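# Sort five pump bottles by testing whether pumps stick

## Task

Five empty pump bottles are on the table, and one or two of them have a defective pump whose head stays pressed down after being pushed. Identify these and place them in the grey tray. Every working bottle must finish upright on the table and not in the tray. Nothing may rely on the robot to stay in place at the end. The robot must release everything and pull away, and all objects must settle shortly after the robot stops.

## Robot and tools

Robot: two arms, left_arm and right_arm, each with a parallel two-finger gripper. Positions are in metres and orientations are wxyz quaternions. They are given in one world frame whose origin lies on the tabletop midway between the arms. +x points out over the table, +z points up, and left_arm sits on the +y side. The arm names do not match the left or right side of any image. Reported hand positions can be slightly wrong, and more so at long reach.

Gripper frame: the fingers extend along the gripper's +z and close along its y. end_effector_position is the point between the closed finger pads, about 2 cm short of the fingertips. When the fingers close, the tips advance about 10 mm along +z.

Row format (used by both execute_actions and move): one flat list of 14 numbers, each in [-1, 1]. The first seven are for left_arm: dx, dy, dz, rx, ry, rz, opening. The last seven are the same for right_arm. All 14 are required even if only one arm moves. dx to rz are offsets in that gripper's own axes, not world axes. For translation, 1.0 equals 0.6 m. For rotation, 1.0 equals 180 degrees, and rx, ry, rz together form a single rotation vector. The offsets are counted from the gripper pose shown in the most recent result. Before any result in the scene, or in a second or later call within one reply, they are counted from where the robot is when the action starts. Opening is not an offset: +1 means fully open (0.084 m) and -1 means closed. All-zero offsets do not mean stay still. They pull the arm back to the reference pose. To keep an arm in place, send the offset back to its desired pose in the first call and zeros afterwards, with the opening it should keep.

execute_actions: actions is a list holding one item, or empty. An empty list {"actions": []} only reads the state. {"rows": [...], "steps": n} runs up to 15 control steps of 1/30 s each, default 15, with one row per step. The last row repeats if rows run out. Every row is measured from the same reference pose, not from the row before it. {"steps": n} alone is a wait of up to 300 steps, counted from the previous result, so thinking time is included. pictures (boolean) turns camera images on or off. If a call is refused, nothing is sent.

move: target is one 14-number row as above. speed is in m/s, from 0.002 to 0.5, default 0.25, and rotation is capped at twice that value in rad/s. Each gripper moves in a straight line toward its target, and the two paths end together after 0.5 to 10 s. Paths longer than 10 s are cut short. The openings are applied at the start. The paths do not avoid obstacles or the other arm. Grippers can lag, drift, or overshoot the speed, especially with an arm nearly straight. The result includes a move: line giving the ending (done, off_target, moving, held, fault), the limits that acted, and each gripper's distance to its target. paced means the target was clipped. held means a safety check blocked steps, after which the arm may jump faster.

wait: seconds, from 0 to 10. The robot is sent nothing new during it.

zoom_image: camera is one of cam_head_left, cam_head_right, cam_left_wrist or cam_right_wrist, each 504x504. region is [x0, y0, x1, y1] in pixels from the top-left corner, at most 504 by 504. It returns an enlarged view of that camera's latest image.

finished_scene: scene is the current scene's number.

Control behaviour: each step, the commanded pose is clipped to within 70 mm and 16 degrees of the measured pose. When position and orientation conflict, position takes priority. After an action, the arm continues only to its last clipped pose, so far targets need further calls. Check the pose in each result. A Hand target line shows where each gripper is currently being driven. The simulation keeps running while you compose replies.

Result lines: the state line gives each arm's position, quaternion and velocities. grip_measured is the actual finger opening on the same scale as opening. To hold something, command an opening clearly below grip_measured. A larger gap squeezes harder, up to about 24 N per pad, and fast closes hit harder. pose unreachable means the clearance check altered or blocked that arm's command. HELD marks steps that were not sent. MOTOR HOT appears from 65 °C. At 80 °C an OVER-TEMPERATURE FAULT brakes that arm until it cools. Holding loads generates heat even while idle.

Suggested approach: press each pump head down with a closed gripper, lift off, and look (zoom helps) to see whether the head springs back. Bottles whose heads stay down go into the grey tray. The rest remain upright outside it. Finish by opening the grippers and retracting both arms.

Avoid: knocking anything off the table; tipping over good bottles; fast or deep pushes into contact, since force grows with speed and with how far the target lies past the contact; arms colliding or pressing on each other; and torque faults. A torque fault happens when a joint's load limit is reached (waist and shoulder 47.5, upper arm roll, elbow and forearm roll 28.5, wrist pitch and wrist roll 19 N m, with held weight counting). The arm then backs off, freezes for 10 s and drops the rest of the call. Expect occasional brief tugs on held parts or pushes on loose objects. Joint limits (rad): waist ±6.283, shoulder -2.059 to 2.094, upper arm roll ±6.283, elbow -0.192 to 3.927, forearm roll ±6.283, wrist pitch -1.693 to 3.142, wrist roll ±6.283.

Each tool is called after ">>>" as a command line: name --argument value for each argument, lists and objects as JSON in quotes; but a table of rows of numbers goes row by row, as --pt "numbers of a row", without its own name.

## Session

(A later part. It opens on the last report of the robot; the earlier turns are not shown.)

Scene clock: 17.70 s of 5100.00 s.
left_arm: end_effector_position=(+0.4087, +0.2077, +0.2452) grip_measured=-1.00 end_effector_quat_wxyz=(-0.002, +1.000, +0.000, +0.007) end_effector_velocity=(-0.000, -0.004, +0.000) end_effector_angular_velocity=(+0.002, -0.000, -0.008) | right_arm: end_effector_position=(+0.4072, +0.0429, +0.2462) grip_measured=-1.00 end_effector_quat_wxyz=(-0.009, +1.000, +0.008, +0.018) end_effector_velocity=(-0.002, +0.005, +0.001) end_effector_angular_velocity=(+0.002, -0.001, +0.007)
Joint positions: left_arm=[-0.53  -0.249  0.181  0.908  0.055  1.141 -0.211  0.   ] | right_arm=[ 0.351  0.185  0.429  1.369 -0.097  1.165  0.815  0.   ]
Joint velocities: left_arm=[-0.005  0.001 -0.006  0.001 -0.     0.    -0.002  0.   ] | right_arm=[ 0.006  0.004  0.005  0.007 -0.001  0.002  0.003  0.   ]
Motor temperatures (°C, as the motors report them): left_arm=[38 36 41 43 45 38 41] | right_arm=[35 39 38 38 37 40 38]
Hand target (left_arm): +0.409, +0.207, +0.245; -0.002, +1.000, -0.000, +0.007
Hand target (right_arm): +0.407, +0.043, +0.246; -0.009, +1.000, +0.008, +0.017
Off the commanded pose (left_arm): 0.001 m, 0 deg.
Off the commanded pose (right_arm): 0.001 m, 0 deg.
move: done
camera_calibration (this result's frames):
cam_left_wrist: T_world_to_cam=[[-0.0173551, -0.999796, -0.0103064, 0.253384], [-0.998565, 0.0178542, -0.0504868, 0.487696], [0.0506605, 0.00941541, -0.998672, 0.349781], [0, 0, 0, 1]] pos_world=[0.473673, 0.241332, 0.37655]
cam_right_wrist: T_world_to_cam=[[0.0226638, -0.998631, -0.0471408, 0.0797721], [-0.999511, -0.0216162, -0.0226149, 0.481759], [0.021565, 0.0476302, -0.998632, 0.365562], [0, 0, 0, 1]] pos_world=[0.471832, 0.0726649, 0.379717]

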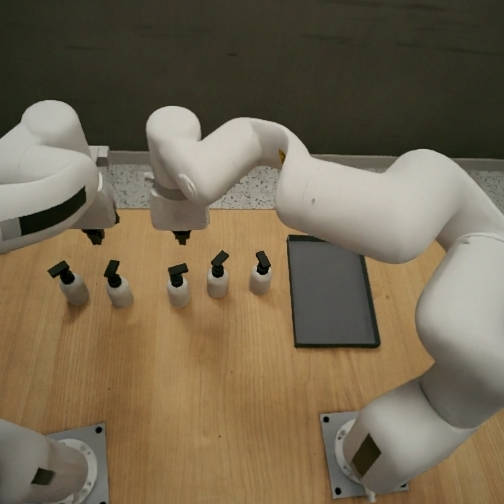

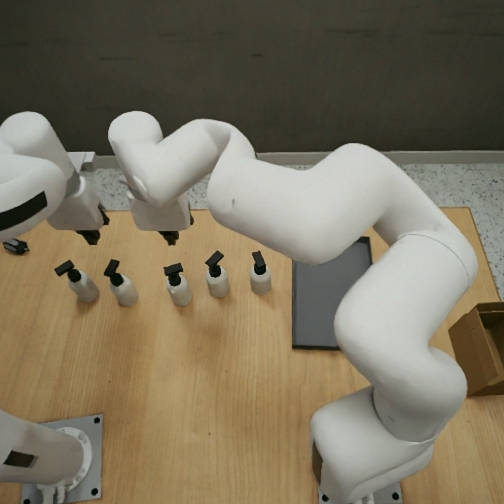

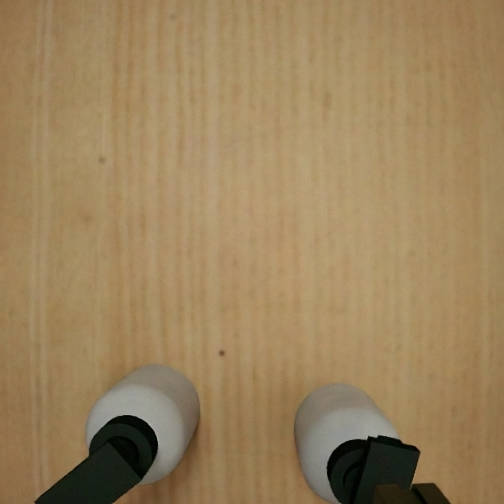

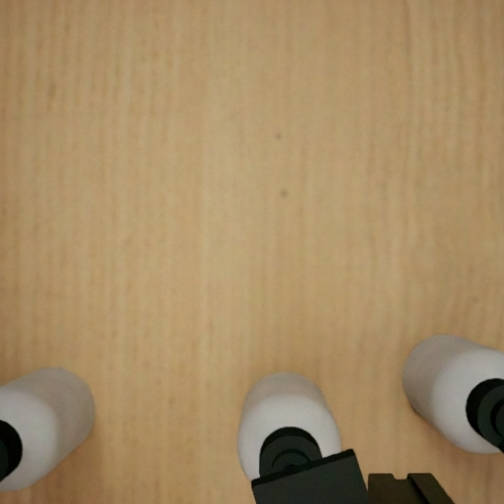

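>>> move --target '[-0.034,-0.08,0,0,0,0,-1, -0.033,-0.032,0.11,0,0,0,-1]'

>>> move --target '[0,0,0,0,0,0,-1, 0,0,0.075,0,0,0,-1]' --speed 0.04

>>> move --target '[0,0,0,0,0,0,-1, 0,0,-0.15,0,0,0,-1]'

>>> move --target '[0,0.094,0.108,0,0,0,-1, 0.04,0.32,0,0,0,0,1]'

>>> move --target '[0,0,0.075,0,0,0,-1, 0,0,0,0,0,0,1]' --speed 0.04

>>> move --target '[0,0,-0.2,0,0,0,-1, 0,0,0,0,0,0,1]'

>>> zoom_image --camera "cam_head_left" --region '[30,220,290,320]'

Scene clock: 20.63 s of 5100.00 s.
left_arm: end_effector_position=(+0.3883, +0.2554, +0.2450) grip_measured=-1.00 end_effector_quat_wxyz=(-0.002, +1.000, +0.000, +0.007) end_effector_velocity=(+0.000, +0.002, +0.001) end_effector_angular_velocity=(-0.001, -0.002, +0.003) | right_arm: end_effector_position=(+0.3897, +0.0629, +0.1805) grip_measured=-1.00 end_effector_quat_wxyz=(-0.009, +1.000, +0.008, +0.018) end_effector_velocity=(-0.003, +0.000, -0.004) end_effector_angular_velocity=(-0.004, +0.005, +0.002)
Joint positions: left_arm=[-0.482 -0.343  0.237  0.829  0.092  1.151 -0.127  0.   ] | right_arm=[ 0.39   0.249  0.44   1.254 -0.143  0.994  0.898  0.   ]
Joint velocities: left_arm=[ 0.002 -0.002  0.003  0.001  0.     0.     0.002  0.   ] | right_arm=[ 0.002  0.004  0.001 -0.006 -0.001 -0.003  0.003  0.   ]
Motor temperatures (°C, as the motors report them): left_arm=[38 36 41 43 45 38 41] | right_arm=[35 39 38 39 37 40 38]
Hand target (left_arm): +0.388, +0.256, +0.245; -0.002, +1.000, +0.000, +0.007
Hand target (right_arm): +0.389, +0.063, +0.180; -0.009, +1.000, +0.008, +0.017
Off the commanded pose (left_arm): 0.000 m, 0 deg.
Off the commanded pose (right_arm): 0.001 m, 0 deg.
move: done
camera_calibration (this result's frames):
cam_left_wrist: T_world_to_cam=[[-0.0179623, -0.999786, -0.0102897, 0.300954], [-0.998565, 0.0184577, -0.0502632, 0.466256], [0.0504424, 0.00937211, -0.998683, 0.350262], [0, 0, 0, 1]] pos_world=[0.453325, 0.289001, 0.376333]
cam_right_wrist: T_world_to_cam=[[0.022205, -0.998604, -0.0479249, 0.0973867], [-0.999499, -0.0210929, -0.0235874, 0.463371], [0.0225436, 0.0484247, -0.998572, 0.29893], [0, 0, 0, 1]] pos_world=[0.454238, 0.092549, 0.314101]

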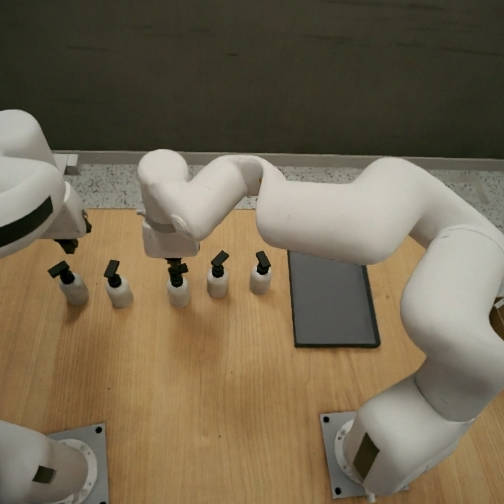

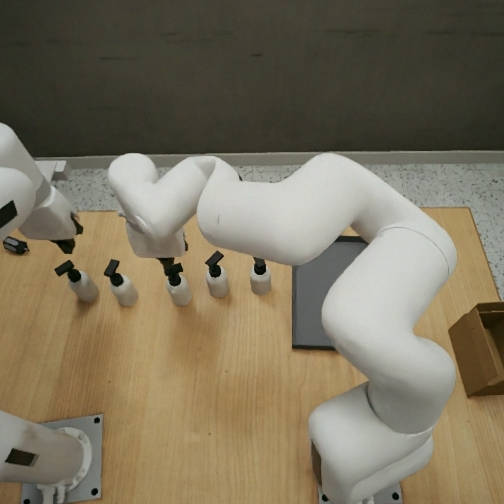

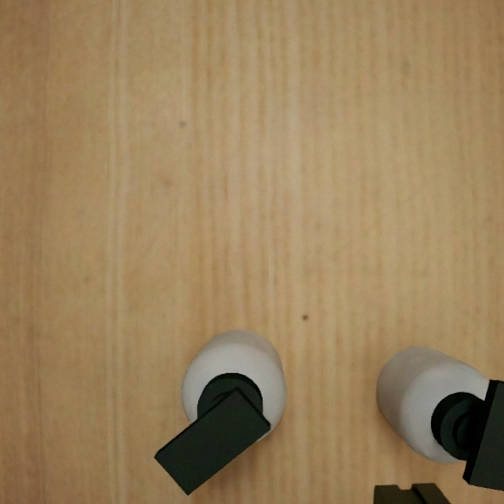

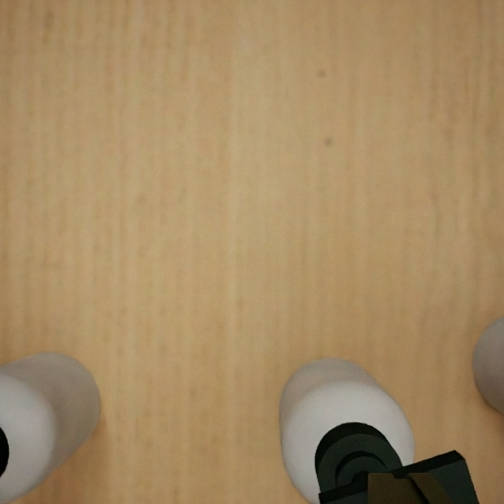

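Scene clock: 22.03 s of 5100.00 s.
left_arm: end_effector_position=(+0.3883, +0.2554, +0.2450) grip_measured=-1.00 end_effector_quat_wxyz=(-0.002, +1.000, +0.000, +0.007) end_effector_velocity=(+0.000, -0.000, +0.000) end_effector_angular_velocity=(-0.000, -0.001, -0.001) | right_arm: end_effector_position=(+0.3942, +0.0671, +0.1433) grip_measured=-1.00 end_effector_quat_wxyz=(-0.014, +1.000, +0.008, +0.025) end_effector_velocity=(+0.001, -0.000, +0.001) end_effector_angular_velocity=(-0.000, -0.003, -0.002)
Joint positions: left_arm=[-0.482 -0.343  0.237  0.829  0.092  1.151 -0.127  0.   ] | right_arm=[ 0.4    0.307  0.428  1.211 -0.184  0.883  0.927  0.   ]
Joint velocities: left_arm=[-0.     0.    -0.     0.001 -0.    -0.     0.001  0.   ] | right_arm=[ 0.    -0.001 -0.002  0.001 -0.002 -0.     0.002  0.   ]
Motor temperatures (°C, as the motors report them): left_arm=[38 36 41 43 45 38 41] | right_arm=[35 39 38 39 37 40 38]
Hand target (left_arm): +0.388, +0.255, +0.245; -0.002, +1.000, +0.000, +0.007
Hand target (right_arm): +0.391, +0.064, +0.136; -0.009, +1.000, +0.008, +0.018
Off the commanded pose (left_arm): 0.000 m, 0 deg.
Off the commanded pose (right_arm): 0.009 m, 1 deg.
move: off_target (right_arm)
camera_calibration (this result's frames):
cam_left_wrist: T_world_to_cam=[[-0.0179622, -0.999786, -0.0102896, 0.300954], [-0.998565, 0.0184576, -0.0502633, 0.466256], [0.0504424, 0.00937197, -0.998683, 0.350262], [0, 0, 0, 1]] pos_world=[0.453325, 0.289001, 0.376333]
cam_right_wrist: T_world_to_cam=[[0.0232879, -0.998028, -0.0582843, 0.100644], [-0.999092, -0.0211528, -0.0369844, 0.468853], [0.0356787, 0.0590926, -0.997615, 0.255367], [0, 0, 0, 1]] pos_world=[0.456972, 0.0952732, 0.277964]

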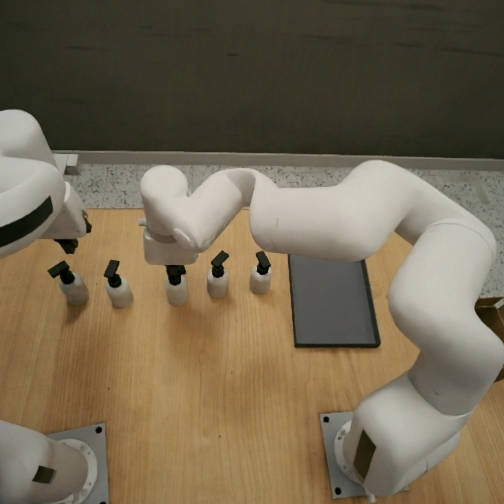

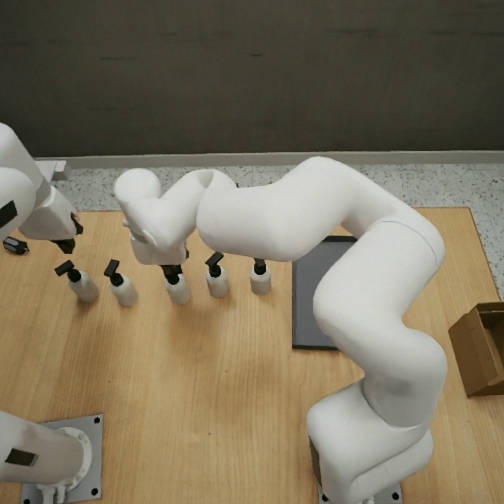

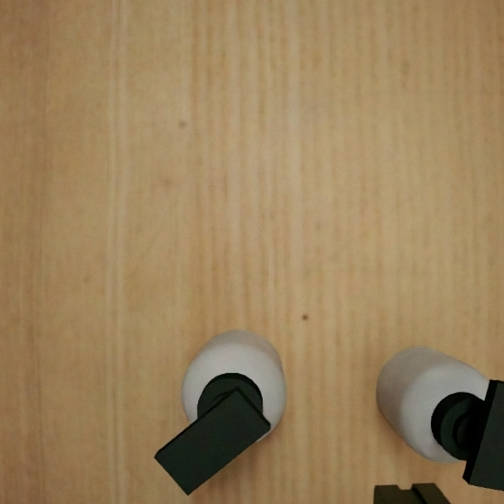

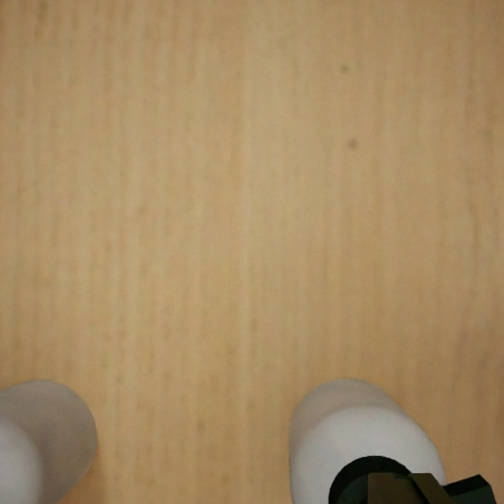

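Scene clock: 22.87 s of 5100.00 s.
left_arm: end_effector_position=(+0.3883, +0.2554, +0.2450) grip_measured=-1.00 end_effector_quat_wxyz=(-0.002, +1.000, +0.000, +0.007) end_effector_velocity=(+0.000, -0.000, +0.000) end_effector_angular_velocity=(+0.000, -0.001, +0.000) | right_arm: end_effector_position=(+0.3897, +0.0641, +0.2319) grip_measured=-1.00 end_effector_quat_wxyz=(-0.014, +1.000, +0.008, +0.024) end_effector_velocity=(+0.001, +0.003, +0.008) end_effector_angular_velocity=(+0.009, -0.010, +0.005)
Joint positions: left_arm=[-0.482 -0.343  0.237  0.829  0.092  1.151 -0.127  0.   ] | right_arm=[ 0.386  0.193  0.447  1.332 -0.111  1.108  0.877  0.   ]
Joint velocities: left_arm=[-0.     0.    -0.001  0.001 -0.     0.    -0.001  0.   ] | right_arm=[ 0.001 -0.006  0.003  0.013  0.001  0.005 -0.003  0.   ]
Motor temperatures (°C, as the motors report them): left_arm=[38 36 41 43 45 38 41] | right_arm=[35 39 38 39 37 40 38]
Hand target (left_arm): +0.388, +0.255, +0.245; -0.002, +1.000, +0.000, +0.007
Hand target (right_arm): +0.390, +0.065, +0.233; -0.015, +1.000, +0.008, +0.025
Off the commanded pose (left_arm): 0.000 m, 0 deg.
Off the commanded pose (right_arm): 0.001 m, 0 deg.
move: done
camera_calibration (this result's frames):
cam_left_wrist: T_world_to_cam=[[-0.0179622, -0.999786, -0.0102896, 0.300954], [-0.998565, 0.0184576, -0.0502633, 0.466256], [0.0504424, 0.00937196, -0.998683, 0.350262], [0, 0, 0, 1]] pos_world=[0.453325, 0.289001, 0.376333]
cam_right_wrist: T_world_to_cam=[[0.022917, -0.99812, -0.0568506, 0.102774], [-0.99917, -0.0209518, -0.0349263, 0.46712], [0.0336695, 0.0576038, -0.997772, 0.345033], [0, 0, 0, 1]] pos_world=[0.45276, 0.0924925, 0.366422]

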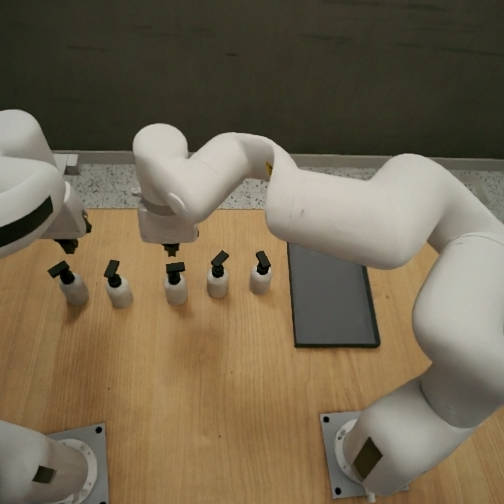

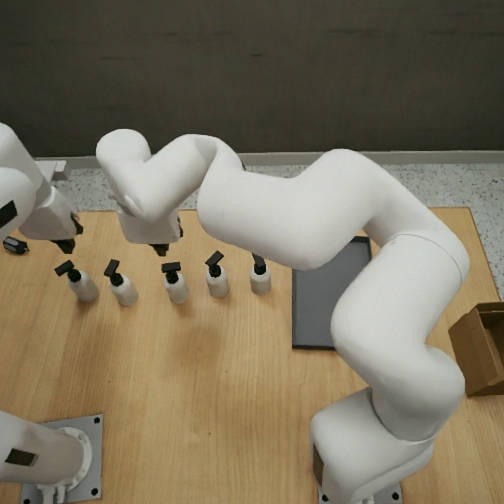

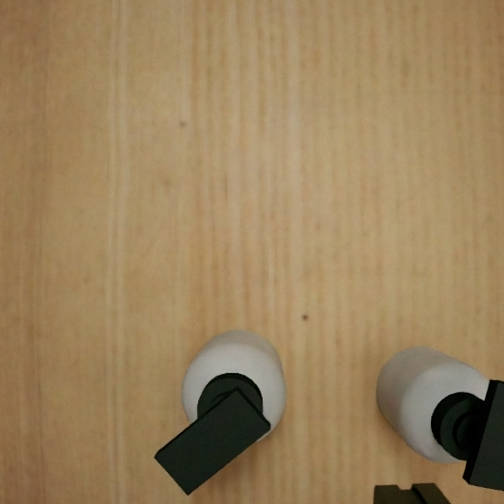

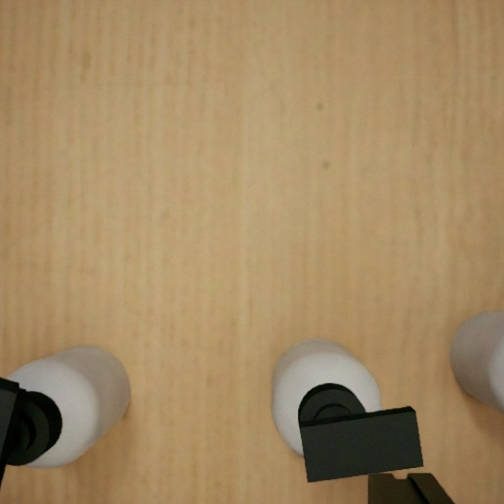

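Scene clock: 24.10 s of 5100.00 s.
left_arm: end_effector_position=(+0.3895, +0.1992, +0.1803) grip_measured=-1.00 end_effector_quat_wxyz=(-0.002, +1.000, +0.000, +0.007) end_effector_velocity=(-0.001, -0.001, -0.002) end_effector_angular_velocity=(+0.001, +0.003, -0.003) | right_arm: end_effector_position=(+0.4167, -0.1267, +0.2284) grip_measured=+1.00 end_effector_quat_wxyz=(-0.013, +1.000, +0.009, +0.024) end_effector_velocity=(+0.002, -0.006, -0.000) end_effector_angular_velocity=(+0.002, +0.002, -0.010)
Joint positions: left_arm=[-0.539 -0.241  0.169  0.721  0.057  0.946 -0.24   0.   ] | right_arm=[ 0.172 -0.137  0.259  0.96   0.045  1.038  0.412  0.084]
Joint velocities: left_arm=[-0.002  0.002 -0.003 -0.003 -0.    -0.002 -0.001  0.   ] | right_arm=[-0.007 -0.003 -0.008 -0.005  0.003 -0.    -0.007 -0.   ]
Motor temperatures (°C, as the motors report them): left_arm=[38 36 41 43 45 38 41] | right_arm=[35 39 38 39 37 40 38]
Hand target (left_arm): +0.389, +0.199, +0.180; -0.002, +1.000, +0.000, +0.007
Hand target (right_arm): +0.417, -0.128, +0.228; -0.014, +1.000, +0.008, +0.024
Off the commanded pose (left_arm): 0.000 m, 0 deg.
Off the commanded pose (right_arm): 0.001 m, 0 deg.
move: done
camera_calibration (this result's frames):
cam_left_wrist: T_world_to_cam=[[-0.0176686, -0.999792, -0.0102282, 0.244059], [-0.998533, 0.0181681, -0.0510043, 0.46541], [0.0511795, 0.00931199, -0.998646, 0.285848], [0, 0, 0, 1]] pos_world=[0.45441, 0.23289, 0.311695]
cam_right_wrist: T_world_to_cam=[[0.0250389, -0.9981, -0.056302, -0.0895378], [-0.999104, -0.0230621, -0.0354912, 0.489783], [0.0341253, 0.0571402, -0.997783, 0.351357], [0, 0, 0, 1]] pos_world=[0.479596, -0.0981489, 0.36292]

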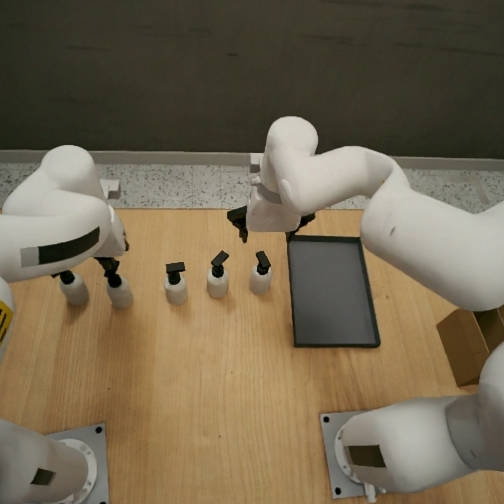

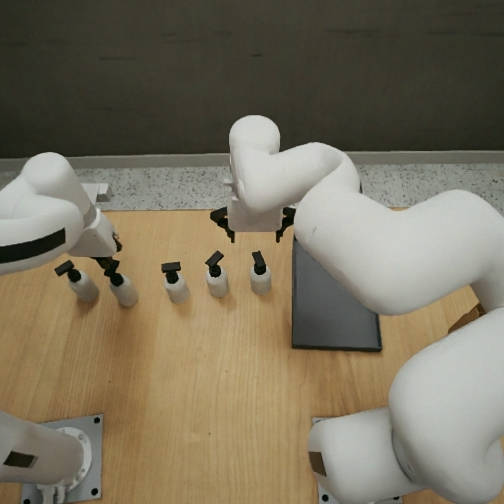

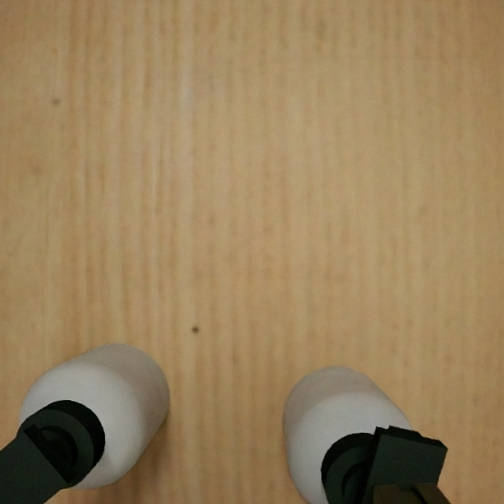

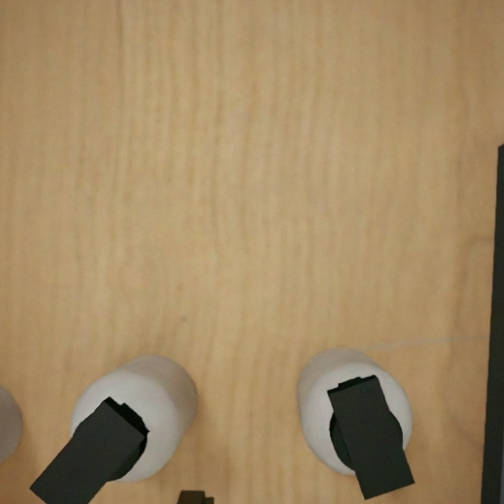

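Scene clock: 25.60 s of 5100.00 s.
left_arm: end_effector_position=(+0.3979, +0.1978, +0.1437) grip_measured=-1.00 end_effector_quat_wxyz=(+0.001, +1.000, +0.001, +0.018) end_effector_velocity=(+0.003, -0.000, +0.001) end_effector_angular_velocity=(+0.001, -0.000, +0.002) | right_arm: end_effector_position=(+0.4167, -0.1267, +0.2284) grip_measured=+1.00 end_effector_quat_wxyz=(-0.013, +1.000, +0.009, +0.024) end_effector_velocity=(-0.000, -0.000, -0.000) end_effector_angular_velocity=(-0.001, +0.001, +0.000)
Joint positions: left_arm=[-0.54  -0.167  0.177  0.671  0.048  0.801 -0.232  0.   ] | right_arm=[ 0.172 -0.137  0.259  0.96   0.045  1.038  0.412  0.084]
Joint velocities: left_arm=[-0.     0.007  0.001  0.01  -0.001  0.002 -0.001  0.   ] | right_arm=[ 0.     0.    -0.    -0.    -0.     0.001 -0.    -0.   ]
Motor temperatures (°C, as the motors report them): left_arm=[38 36 41 43 45 38 41] | right_arm=[35 39 38 39 37 40 38]
Hand target (left_arm): +0.390, +0.199, +0.135; -0.002, +1.000, +0.000, +0.007
Hand target (right_arm): +0.417, -0.127, +0.228; -0.013, +1.000, +0.009, +0.024
Off the commanded pose (left_arm): 0.012 m, 1 deg.
Off the commanded pose (right_arm): 0.000 m, 0 deg.
move: off_target (left_arm)
camera_calibration (this result's frames):
cam_left_wrist: T_world_to_cam=[[-0.0171889, -0.999836, -0.00574034, 0.241632], [-0.997228, 0.0175592, -0.0723046, 0.474642], [0.0723935, 0.00448159, -0.997366, 0.24118], [0, 0, 0, 1]] pos_world=[0.460019, 0.232177, 0.27625]
cam_right_wrist: T_world_to_cam=[[0.025039, -0.9981, -0.0563023, -0.0895377], [-0.999104, -0.0230621, -0.0354911, 0.489783], [0.0341252, 0.0571405, -0.997783, 0.351357], [0, 0, 0, 1]] pos_world=[0.479596, -0.0981488, 0.36292]

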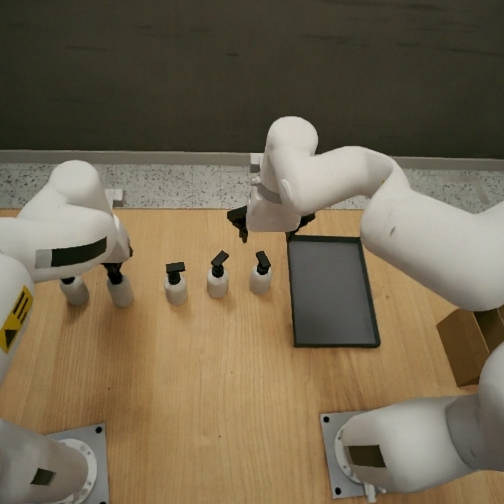

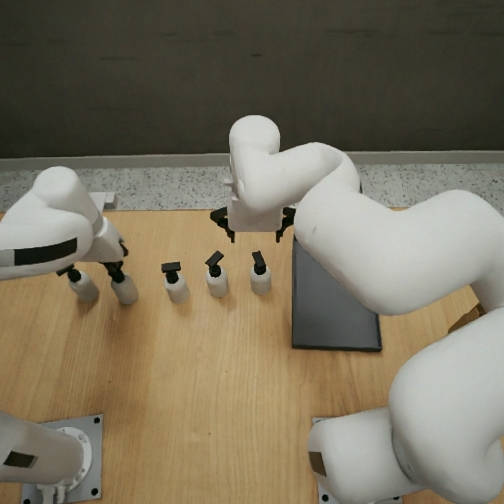

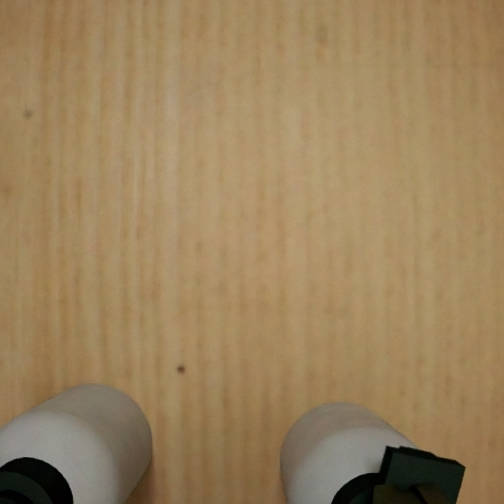

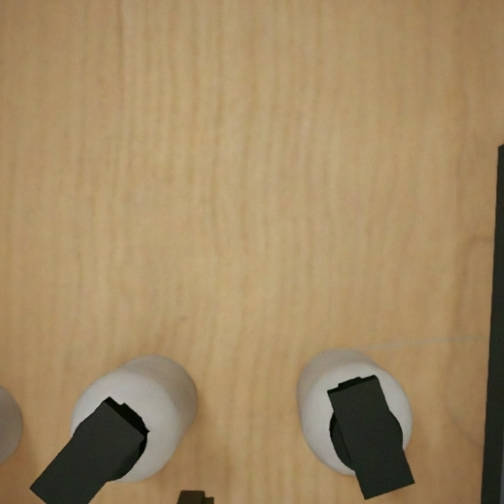

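Scene clock: 26.57 s of 5100.00 s.
left_arm: end_effector_position=(+0.3931, +0.1982, +0.2628) grip_measured=-1.00 end_effector_quat_wxyz=(+0.001, +1.000, +0.001, +0.017) end_effector_velocity=(+0.003, -0.001, +0.007) end_effector_angular_velocity=(-0.003, -0.012, -0.002) | right_arm: end_effector_position=(+0.4167, -0.1267, +0.2284) grip_measured=+1.00 end_effector_quat_wxyz=(-0.013, +1.000, +0.009, +0.024) end_effector_velocity=(-0.000, -0.001, -0.001) end_effector_angular_velocity=(-0.001, +0.001, -0.001)
Joint positions: left_arm=[-0.542 -0.323  0.158  0.887  0.061  1.173 -0.247  0.   ] | right_arm=[ 0.172 -0.137  0.259  0.96   0.045  1.038  0.412  0.084]
Joint velocities: left_arm=[-0.    -0.004 -0.001  0.013 -0.     0.005  0.001  0.   ] | right_arm=[-0.001  0.     0.    -0.001 -0.001  0.     0.001  0.   ]
Motor temperatures (°C, as the motors report them): left_arm=[38 36 41 43 45 38 41] | right_arm=[35 39 38 39 37 40 38]
Hand target (left_arm): +0.393, +0.198, +0.264; +0.001, +1.000, +0.001, +0.018
Hand target (right_arm): +0.417, -0.127, +0.228; -0.013, +1.000, +0.009, +0.024
Off the commanded pose (left_arm): 0.001 m, 0 deg.
Off the commanded pose (right_arm): 0.000 m, 0 deg.
move: done
camera_calibration (this result's frames):
cam_left_wrist: T_world_to_cam=[[-0.0170711, -0.999837, -0.00590274, 0.242606], [-0.997371, 0.0174442, -0.0703343, 0.478005], [0.0704258, 0.00468653, -0.997506, 0.361059], [0, 0, 0, 1]] pos_world=[0.455462, 0.232536, 0.395211]
cam_right_wrist: T_world_to_cam=[[0.0250389, -0.9981, -0.0563022, -0.0895377], [-0.999104, -0.0230621, -0.0354911, 0.489783], [0.0341252, 0.0571404, -0.997783, 0.351357], [0, 0, 0, 1]] pos_world=[0.479596, -0.0981488, 0.36292]

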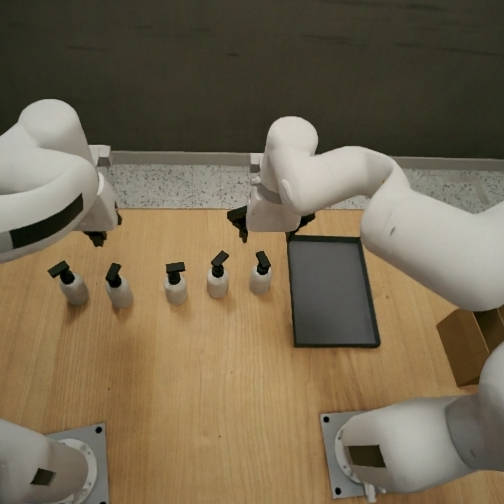

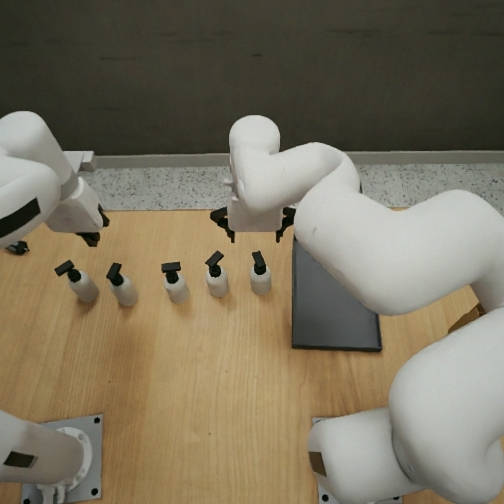

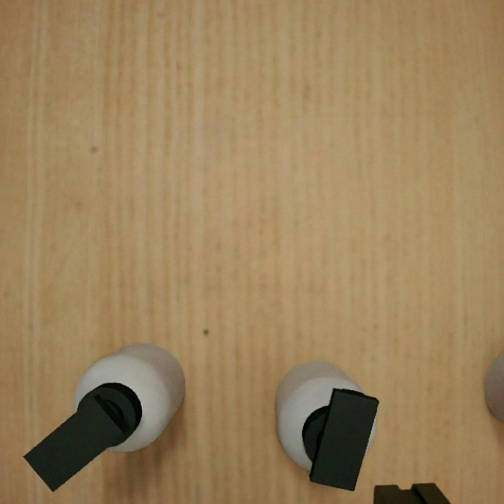

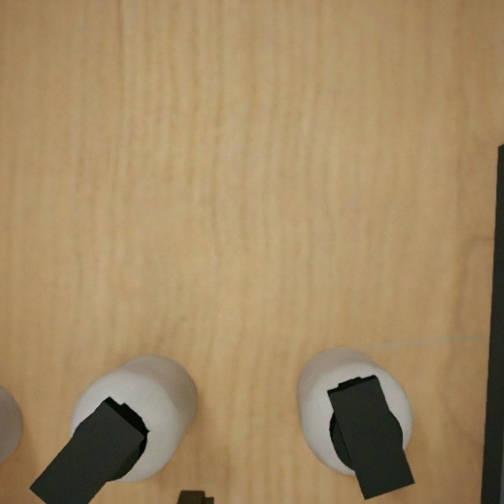

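Region (30, 220, 290, 320) of cam_head_left's 504x504 image, scaled by 1.938, with more detail than that image has; it fills the top 194 rows of this view, and the rest is white.

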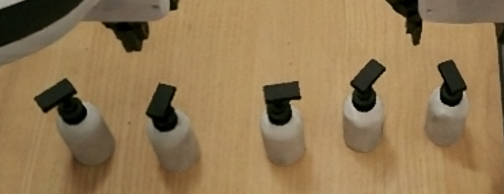

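>>> move --target '[-0.025,-0.003,0.322,0,0,0,1, -0.013,0.007,0.264,0,0,0,1]' --speed 0.15

>>> move --target '[0,0,0,0,0,0,-0.6, 0,0,0,0,0,0,-0.6]'

>>> move --target '[0,0,-0.3,0,0,0,-0.6, 0,0,-0.12,0,0,0,-0.6]'

>>> move --target '[0,0,0,0,0,0,-0.6, 0.06,0.33,0,0,0,0,-0.6]'

Scene clock: 30.53 s of 5100.00 s.
left_arm: end_effector_position=(+0.3885, +0.1989, +0.0724) grip_measured=+1.00 end_effector_quat_wxyz=(+0.002, +1.000, +0.001, +0.022) end_effector_velocity=(-0.003, +0.000, -0.004) end_effector_angular_velocity=(+0.002, +0.008, -0.001) | right_arm: end_effector_position=(+0.4186, -0.1260, +0.0722) grip_measured=+1.00 end_effector_quat_wxyz=(-0.015, +0.999, +0.009, +0.027) end_effector_velocity=(-0.002, -0.000, -0.003) end_effector_angular_velocity=(-0.002, +0.006, +0.001)
Joint positions: left_arm=[-0.546 -0.032  0.184  0.559  0.021  0.547 -0.213  0.084] | right_arm=[ 0.177  0.135  0.263  0.756 -0.061  0.564  0.491  0.084]
Joint velocities: left_arm=[-0.001  0.007 -0.    -0.005 -0.002 -0.004  0.002  0.   ] | right_arm=[ 0.002  0.006 -0.001 -0.003 -0.001 -0.001  0.002  0.   ]
Motor temperatures (°C, as the motors report them): left_arm=[38 36 41 44 45 38 41] | right_arm=[35 39 38 39 37 40 38]
Hand target (left_arm): +0.385, +0.200, +0.069; +0.000, +1.000, +0.000, +0.017
Hand target (right_arm): +0.416, -0.127, +0.069; -0.013, +1.000, +0.009, +0.024
Off the commanded pose (left_arm): 0.005 m, 1 deg.
Off the commanded pose (right_arm): 0.003 m, 0 deg.
move: off_target (left_arm)
camera_calibration (this result's frames):
cam_left_wrist: T_world_to_cam=[[-0.0170288, -0.999847, -0.00404978, 0.241976], [-0.996604, 0.0172997, -0.0805044, 0.460447], [0.0805621, 0.00266513, -0.996746, 0.167846], [0, 0, 0, 1]] pos_world=[0.449482, 0.233526, 0.205347]
cam_right_wrist: T_world_to_cam=[[0.0251503, -0.997963, -0.0586311, -0.0975235], [-0.998829, -0.0226601, -0.0427561, 0.486657], [0.0413404, 0.0596378, -0.997364, 0.192707], [0, 0, 0, 1]] pos_world=[0.480573, -0.0977897, 0.207289]

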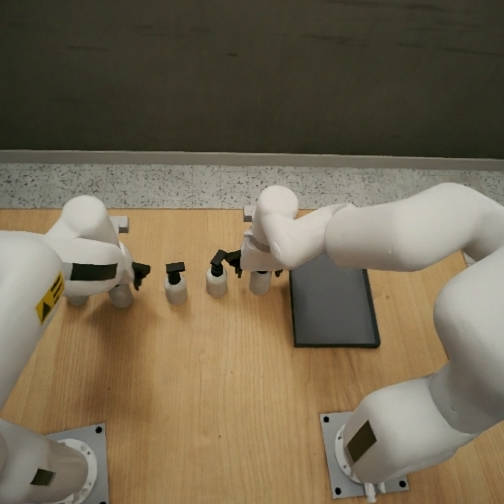

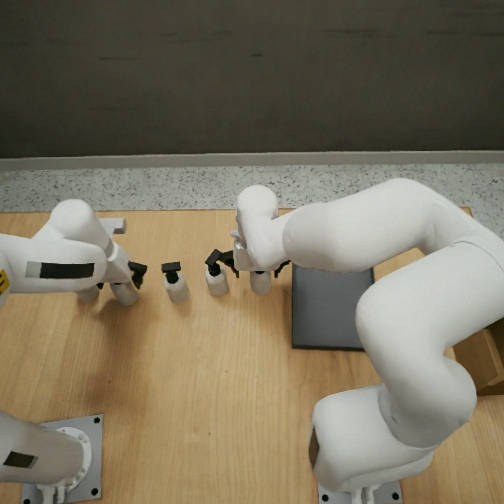

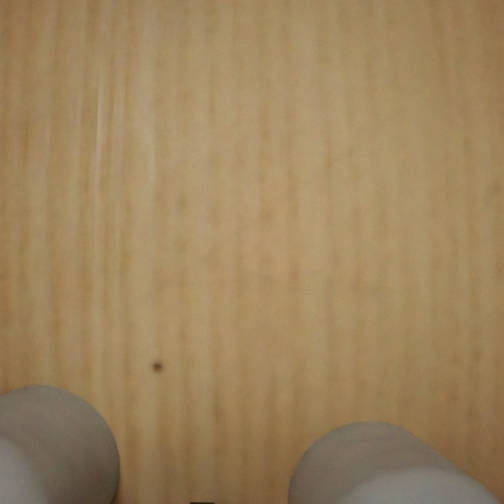

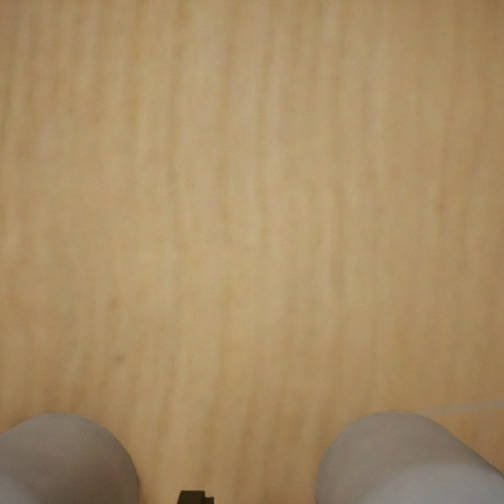

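Scene clock: 31.03 s of 5100.00 s.
left_arm: end_effector_position=(+0.3887, +0.1988, +0.0727) grip_measured=+0.12 end_effector_quat_wxyz=(+0.002, +1.000, +0.000, +0.022) end_effector_velocity=(+0.000, +0.000, -0.000) end_effector_angular_velocity=(+0.000, -0.000, +0.001) | right_arm: end_effector_position=(+0.4189, -0.1261, +0.0725) grip_measured=+0.12 end_effector_quat_wxyz=(-0.015, +0.999, +0.009, +0.028) end_effector_velocity=(+0.001, +0.001, +0.001) end_effector_angular_velocity=(+0.001, -0.002, +0.002)
Joint positions: left_arm=[-0.546 -0.033  0.184  0.56   0.021  0.547 -0.213  0.049] | right_arm=[ 0.177  0.134  0.263  0.756 -0.061  0.564  0.491  0.049]
Joint velocities: left_arm=[ 0.     0.001  0.     0.    -0.    -0.    -0.001  0.   ] | right_arm=[ 0.001  0.001 -0.     0.002  0.    -0.001 -0.001  0.   ]
Motor temperatures (°C, as the motors report them): left_arm=[38 36 41 44 45 38 41] | right_arm=[35 39 38 39 37 40 38]
Hand target (left_arm): +0.388, +0.199, +0.072; +0.002, +1.000, +0.001, +0.022
Hand target (right_arm): +0.419, -0.126, +0.072; -0.015, +0.999, +0.009, +0.027
Off the commanded pose (left_arm): 0.000 m, 0 deg.
Off the commanded pose (right_arm): 0.000 m, 0 deg.
move: done
camera_calibration (this result's frames):
cam_left_wrist: T_world_to_cam=[[-0.0172773, -0.999843, -0.00381201, 0.241887], [-0.996541, 0.0175299, -0.0812333, 0.460677], [0.0812874, 0.00239534, -0.996688, 0.167896], [0, 0, 0, 1]] pos_world=[0.449615, 0.233372, 0.205684]
cam_right_wrist: T_world_to_cam=[[0.024929, -0.997964, -0.0587119, -0.0974811], [-0.998808, -0.0223981, -0.0433772, 0.486978], [0.0419738, 0.0597233, -0.997332, 0.192735], [0, 0, 0, 1]] pos_world=[0.480737, -0.097886, 0.207621]

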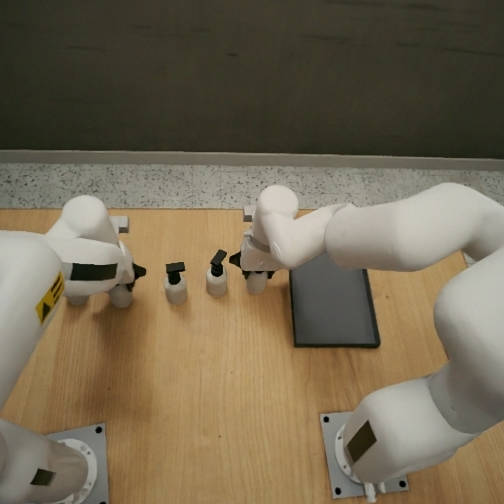

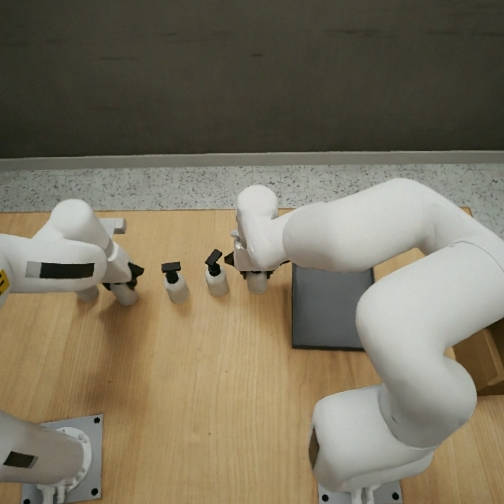

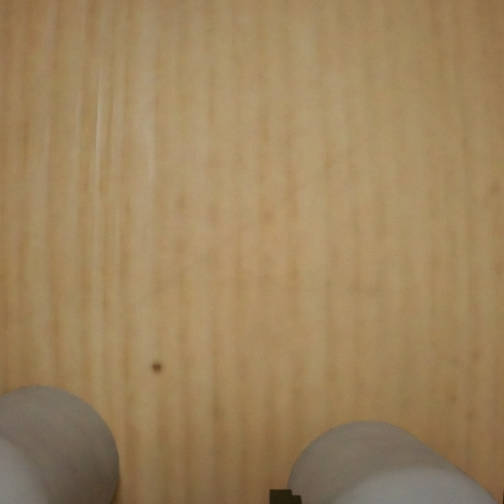

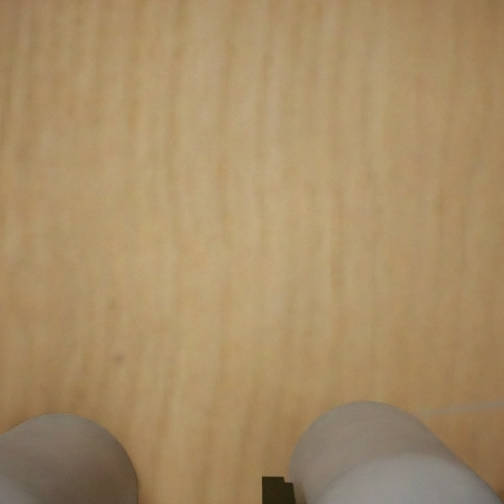

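Scene clock: 32.23 s of 5100.00 s.
left_arm: end_effector_position=(+0.3800, +0.1997, +0.2517) grip_measured=+0.12 end_effector_quat_wxyz=(+0.002, +1.000, +0.001, +0.021) end_effector_velocity=(+0.002, -0.000, +0.006) end_effector_angular_velocity=(-0.003, -0.011, +0.001) | right_arm: end_effector_position=(+0.4148, -0.1282, +0.1442) grip_measured=+0.12 end_effector_quat_wxyz=(-0.015, +0.999, +0.009, +0.027) end_effector_velocity=(+0.001, +0.001, +0.002) end_effector_angular_velocity=(+0.001, -0.003, -0.001)
Joint positions: left_arm=[-0.543 -0.371  0.156  0.812  0.069  1.137 -0.257  0.049] | right_arm=[ 0.171 -0.036  0.27   0.805  0.017  0.777  0.434  0.049]
Joint velocities: left_arm=[-0.    -0.004 -0.     0.012  0.     0.005 -0.     0.   ] | right_arm=[-0.    -0.003  0.001  0.003  0.001  0.002  0.002 -0.   ]
Motor temperatures (°C, as the motors report them): left_arm=[38 36 41 44 45 38 41] | right_arm=[35 39 38 39 37 40 38]
Hand target (left_arm): +0.380, +0.200, +0.253; +0.002, +1.000, +0.001, +0.022
Hand target (right_arm): +0.415, -0.128, +0.145; -0.015, +0.999, +0.009, +0.028
Off the commanded pose (left_arm): 0.001 m, 0 deg.
Off the commanded pose (right_arm): 0.000 m, 0 deg.
move: done
camera_calibration (this result's frames):
cam_left_wrist: T_world_to_cam=[[-0.0170889, -0.999847, -0.00364534, 0.243205], [-0.996714, 0.0173239, -0.0791236, 0.466152], [0.0791746, 0.00228122, -0.996858, 0.347925], [0, 0, 0, 1]] pos_world=[0.441229, 0.234299, 0.384602]
cam_right_wrist: T_world_to_cam=[[0.0249627, -0.997966, -0.0586564, -0.0953124], [-0.998837, -0.0224767, -0.0426663, 0.48591], [0.0412611, 0.0596532, -0.997366, 0.26481], [0, 0, 0, 1]] pos_world=[0.476798, -0.0999937, 0.279254]

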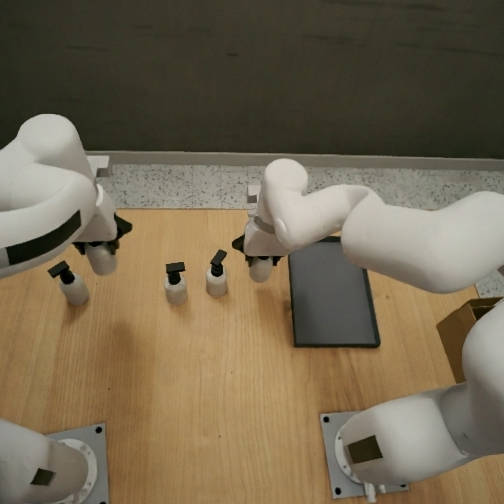

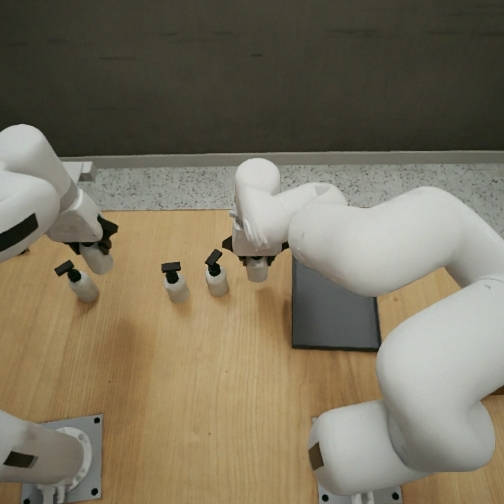

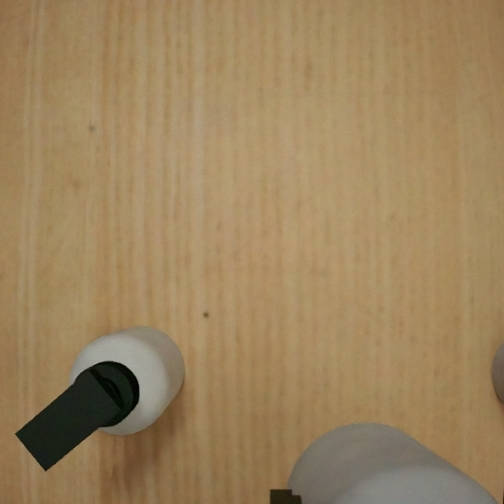

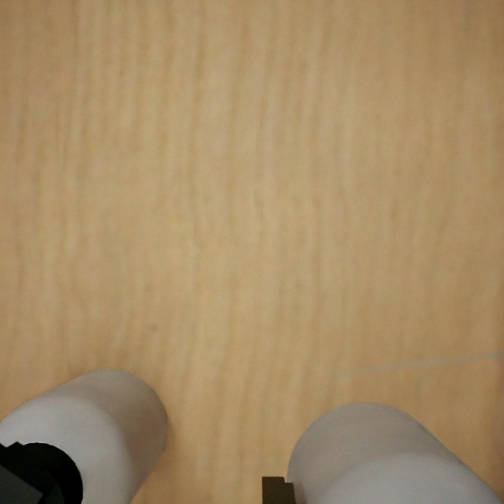

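Scene clock: 33.50 s of 5100.00 s.
left_arm: end_effector_position=(+0.3800, +0.1997, +0.2517) grip_measured=+0.12 end_effector_quat_wxyz=(+0.002, +1.000, +0.001, +0.021) end_effector_velocity=(-0.000, -0.000, -0.000) end_effector_angular_velocity=(-0.000, +0.000, +0.001) | right_arm: end_effector_position=(+0.4543, -0.3252, +0.1406) grip_measured=+0.12 end_effector_quat_wxyz=(-0.014, +0.999, +0.009, +0.028) end_effector_velocity=(+0.001, -0.006, +0.000) end_effector_angular_velocity=(+0.002, -0.001, -0.008)
Joint positions: left_arm=[-0.543 -0.371  0.156  0.812  0.069  1.137 -0.257  0.049] | right_arm=[-0.047 -0.046  0.015  0.782  0.042  0.774 -0.059  0.049]
Joint velocities: left_arm=[-0.    -0.    -0.    -0.    -0.    -0.    -0.001 -0.   ] | right_arm=[-0.007  0.002 -0.007  0.003  0.002  0.001 -0.008  0.   ]
Motor temperatures (°C, as the motors report them): left_arm=[38 36 41 44 45 38 41] | right_arm=[35 39 38 39 37 40 38]
Hand target (left_arm): +0.380, +0.200, +0.252; +0.002, +1.000, +0.001, +0.021
Hand target (right_arm): +0.454, -0.326, +0.141; -0.014, +0.999, +0.009, +0.028
Off the commanded pose (left_arm): 0.000 m, 0 deg.
Off the commanded pose (right_arm): 0.000 m, 0 deg.
move: done
camera_calibration (this result's frames):
cam_left_wrist: T_world_to_cam=[[-0.0170891, -0.999847, -0.00364551, 0.243205], [-0.996714, 0.017324, -0.0791232, 0.466151], [0.0791743, 0.00228139, -0.996858, 0.347925], [0, 0, 0, 1]] pos_world=[0.441229, 0.234299, 0.384602]
cam_right_wrist: T_world_to_cam=[[0.0267229, -0.998005, -0.0571955, -0.294083], [-0.998783, -0.0242837, -0.042925, 0.520202], [0.0414504, 0.058273, -0.99744, 0.270841], [0, 0, 0, 1]] pos_world=[0.516201, -0.296647, 0.275657]

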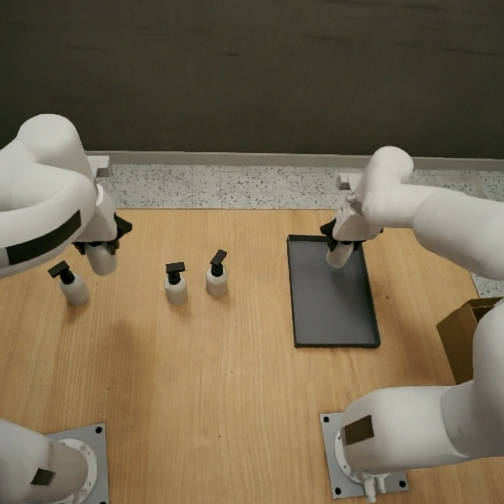

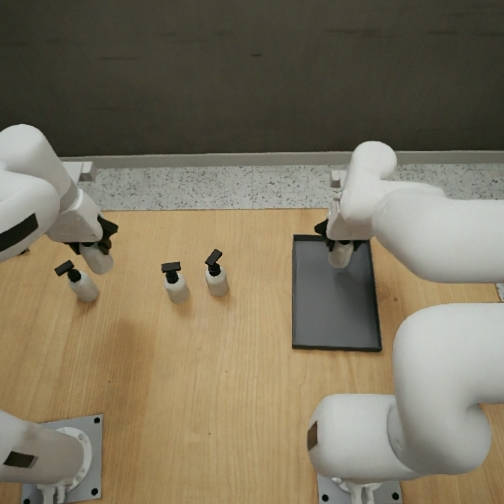

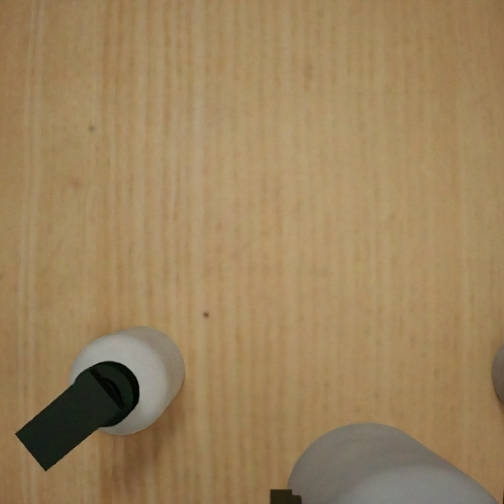

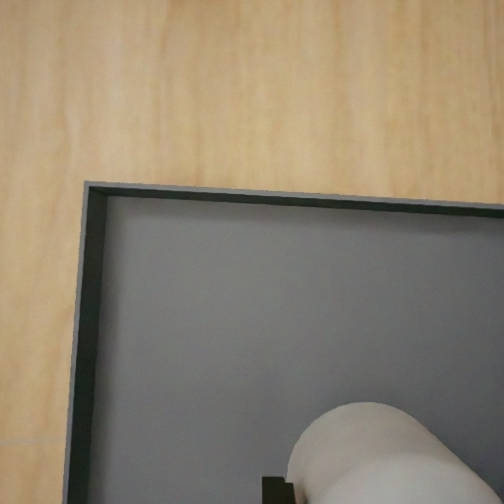

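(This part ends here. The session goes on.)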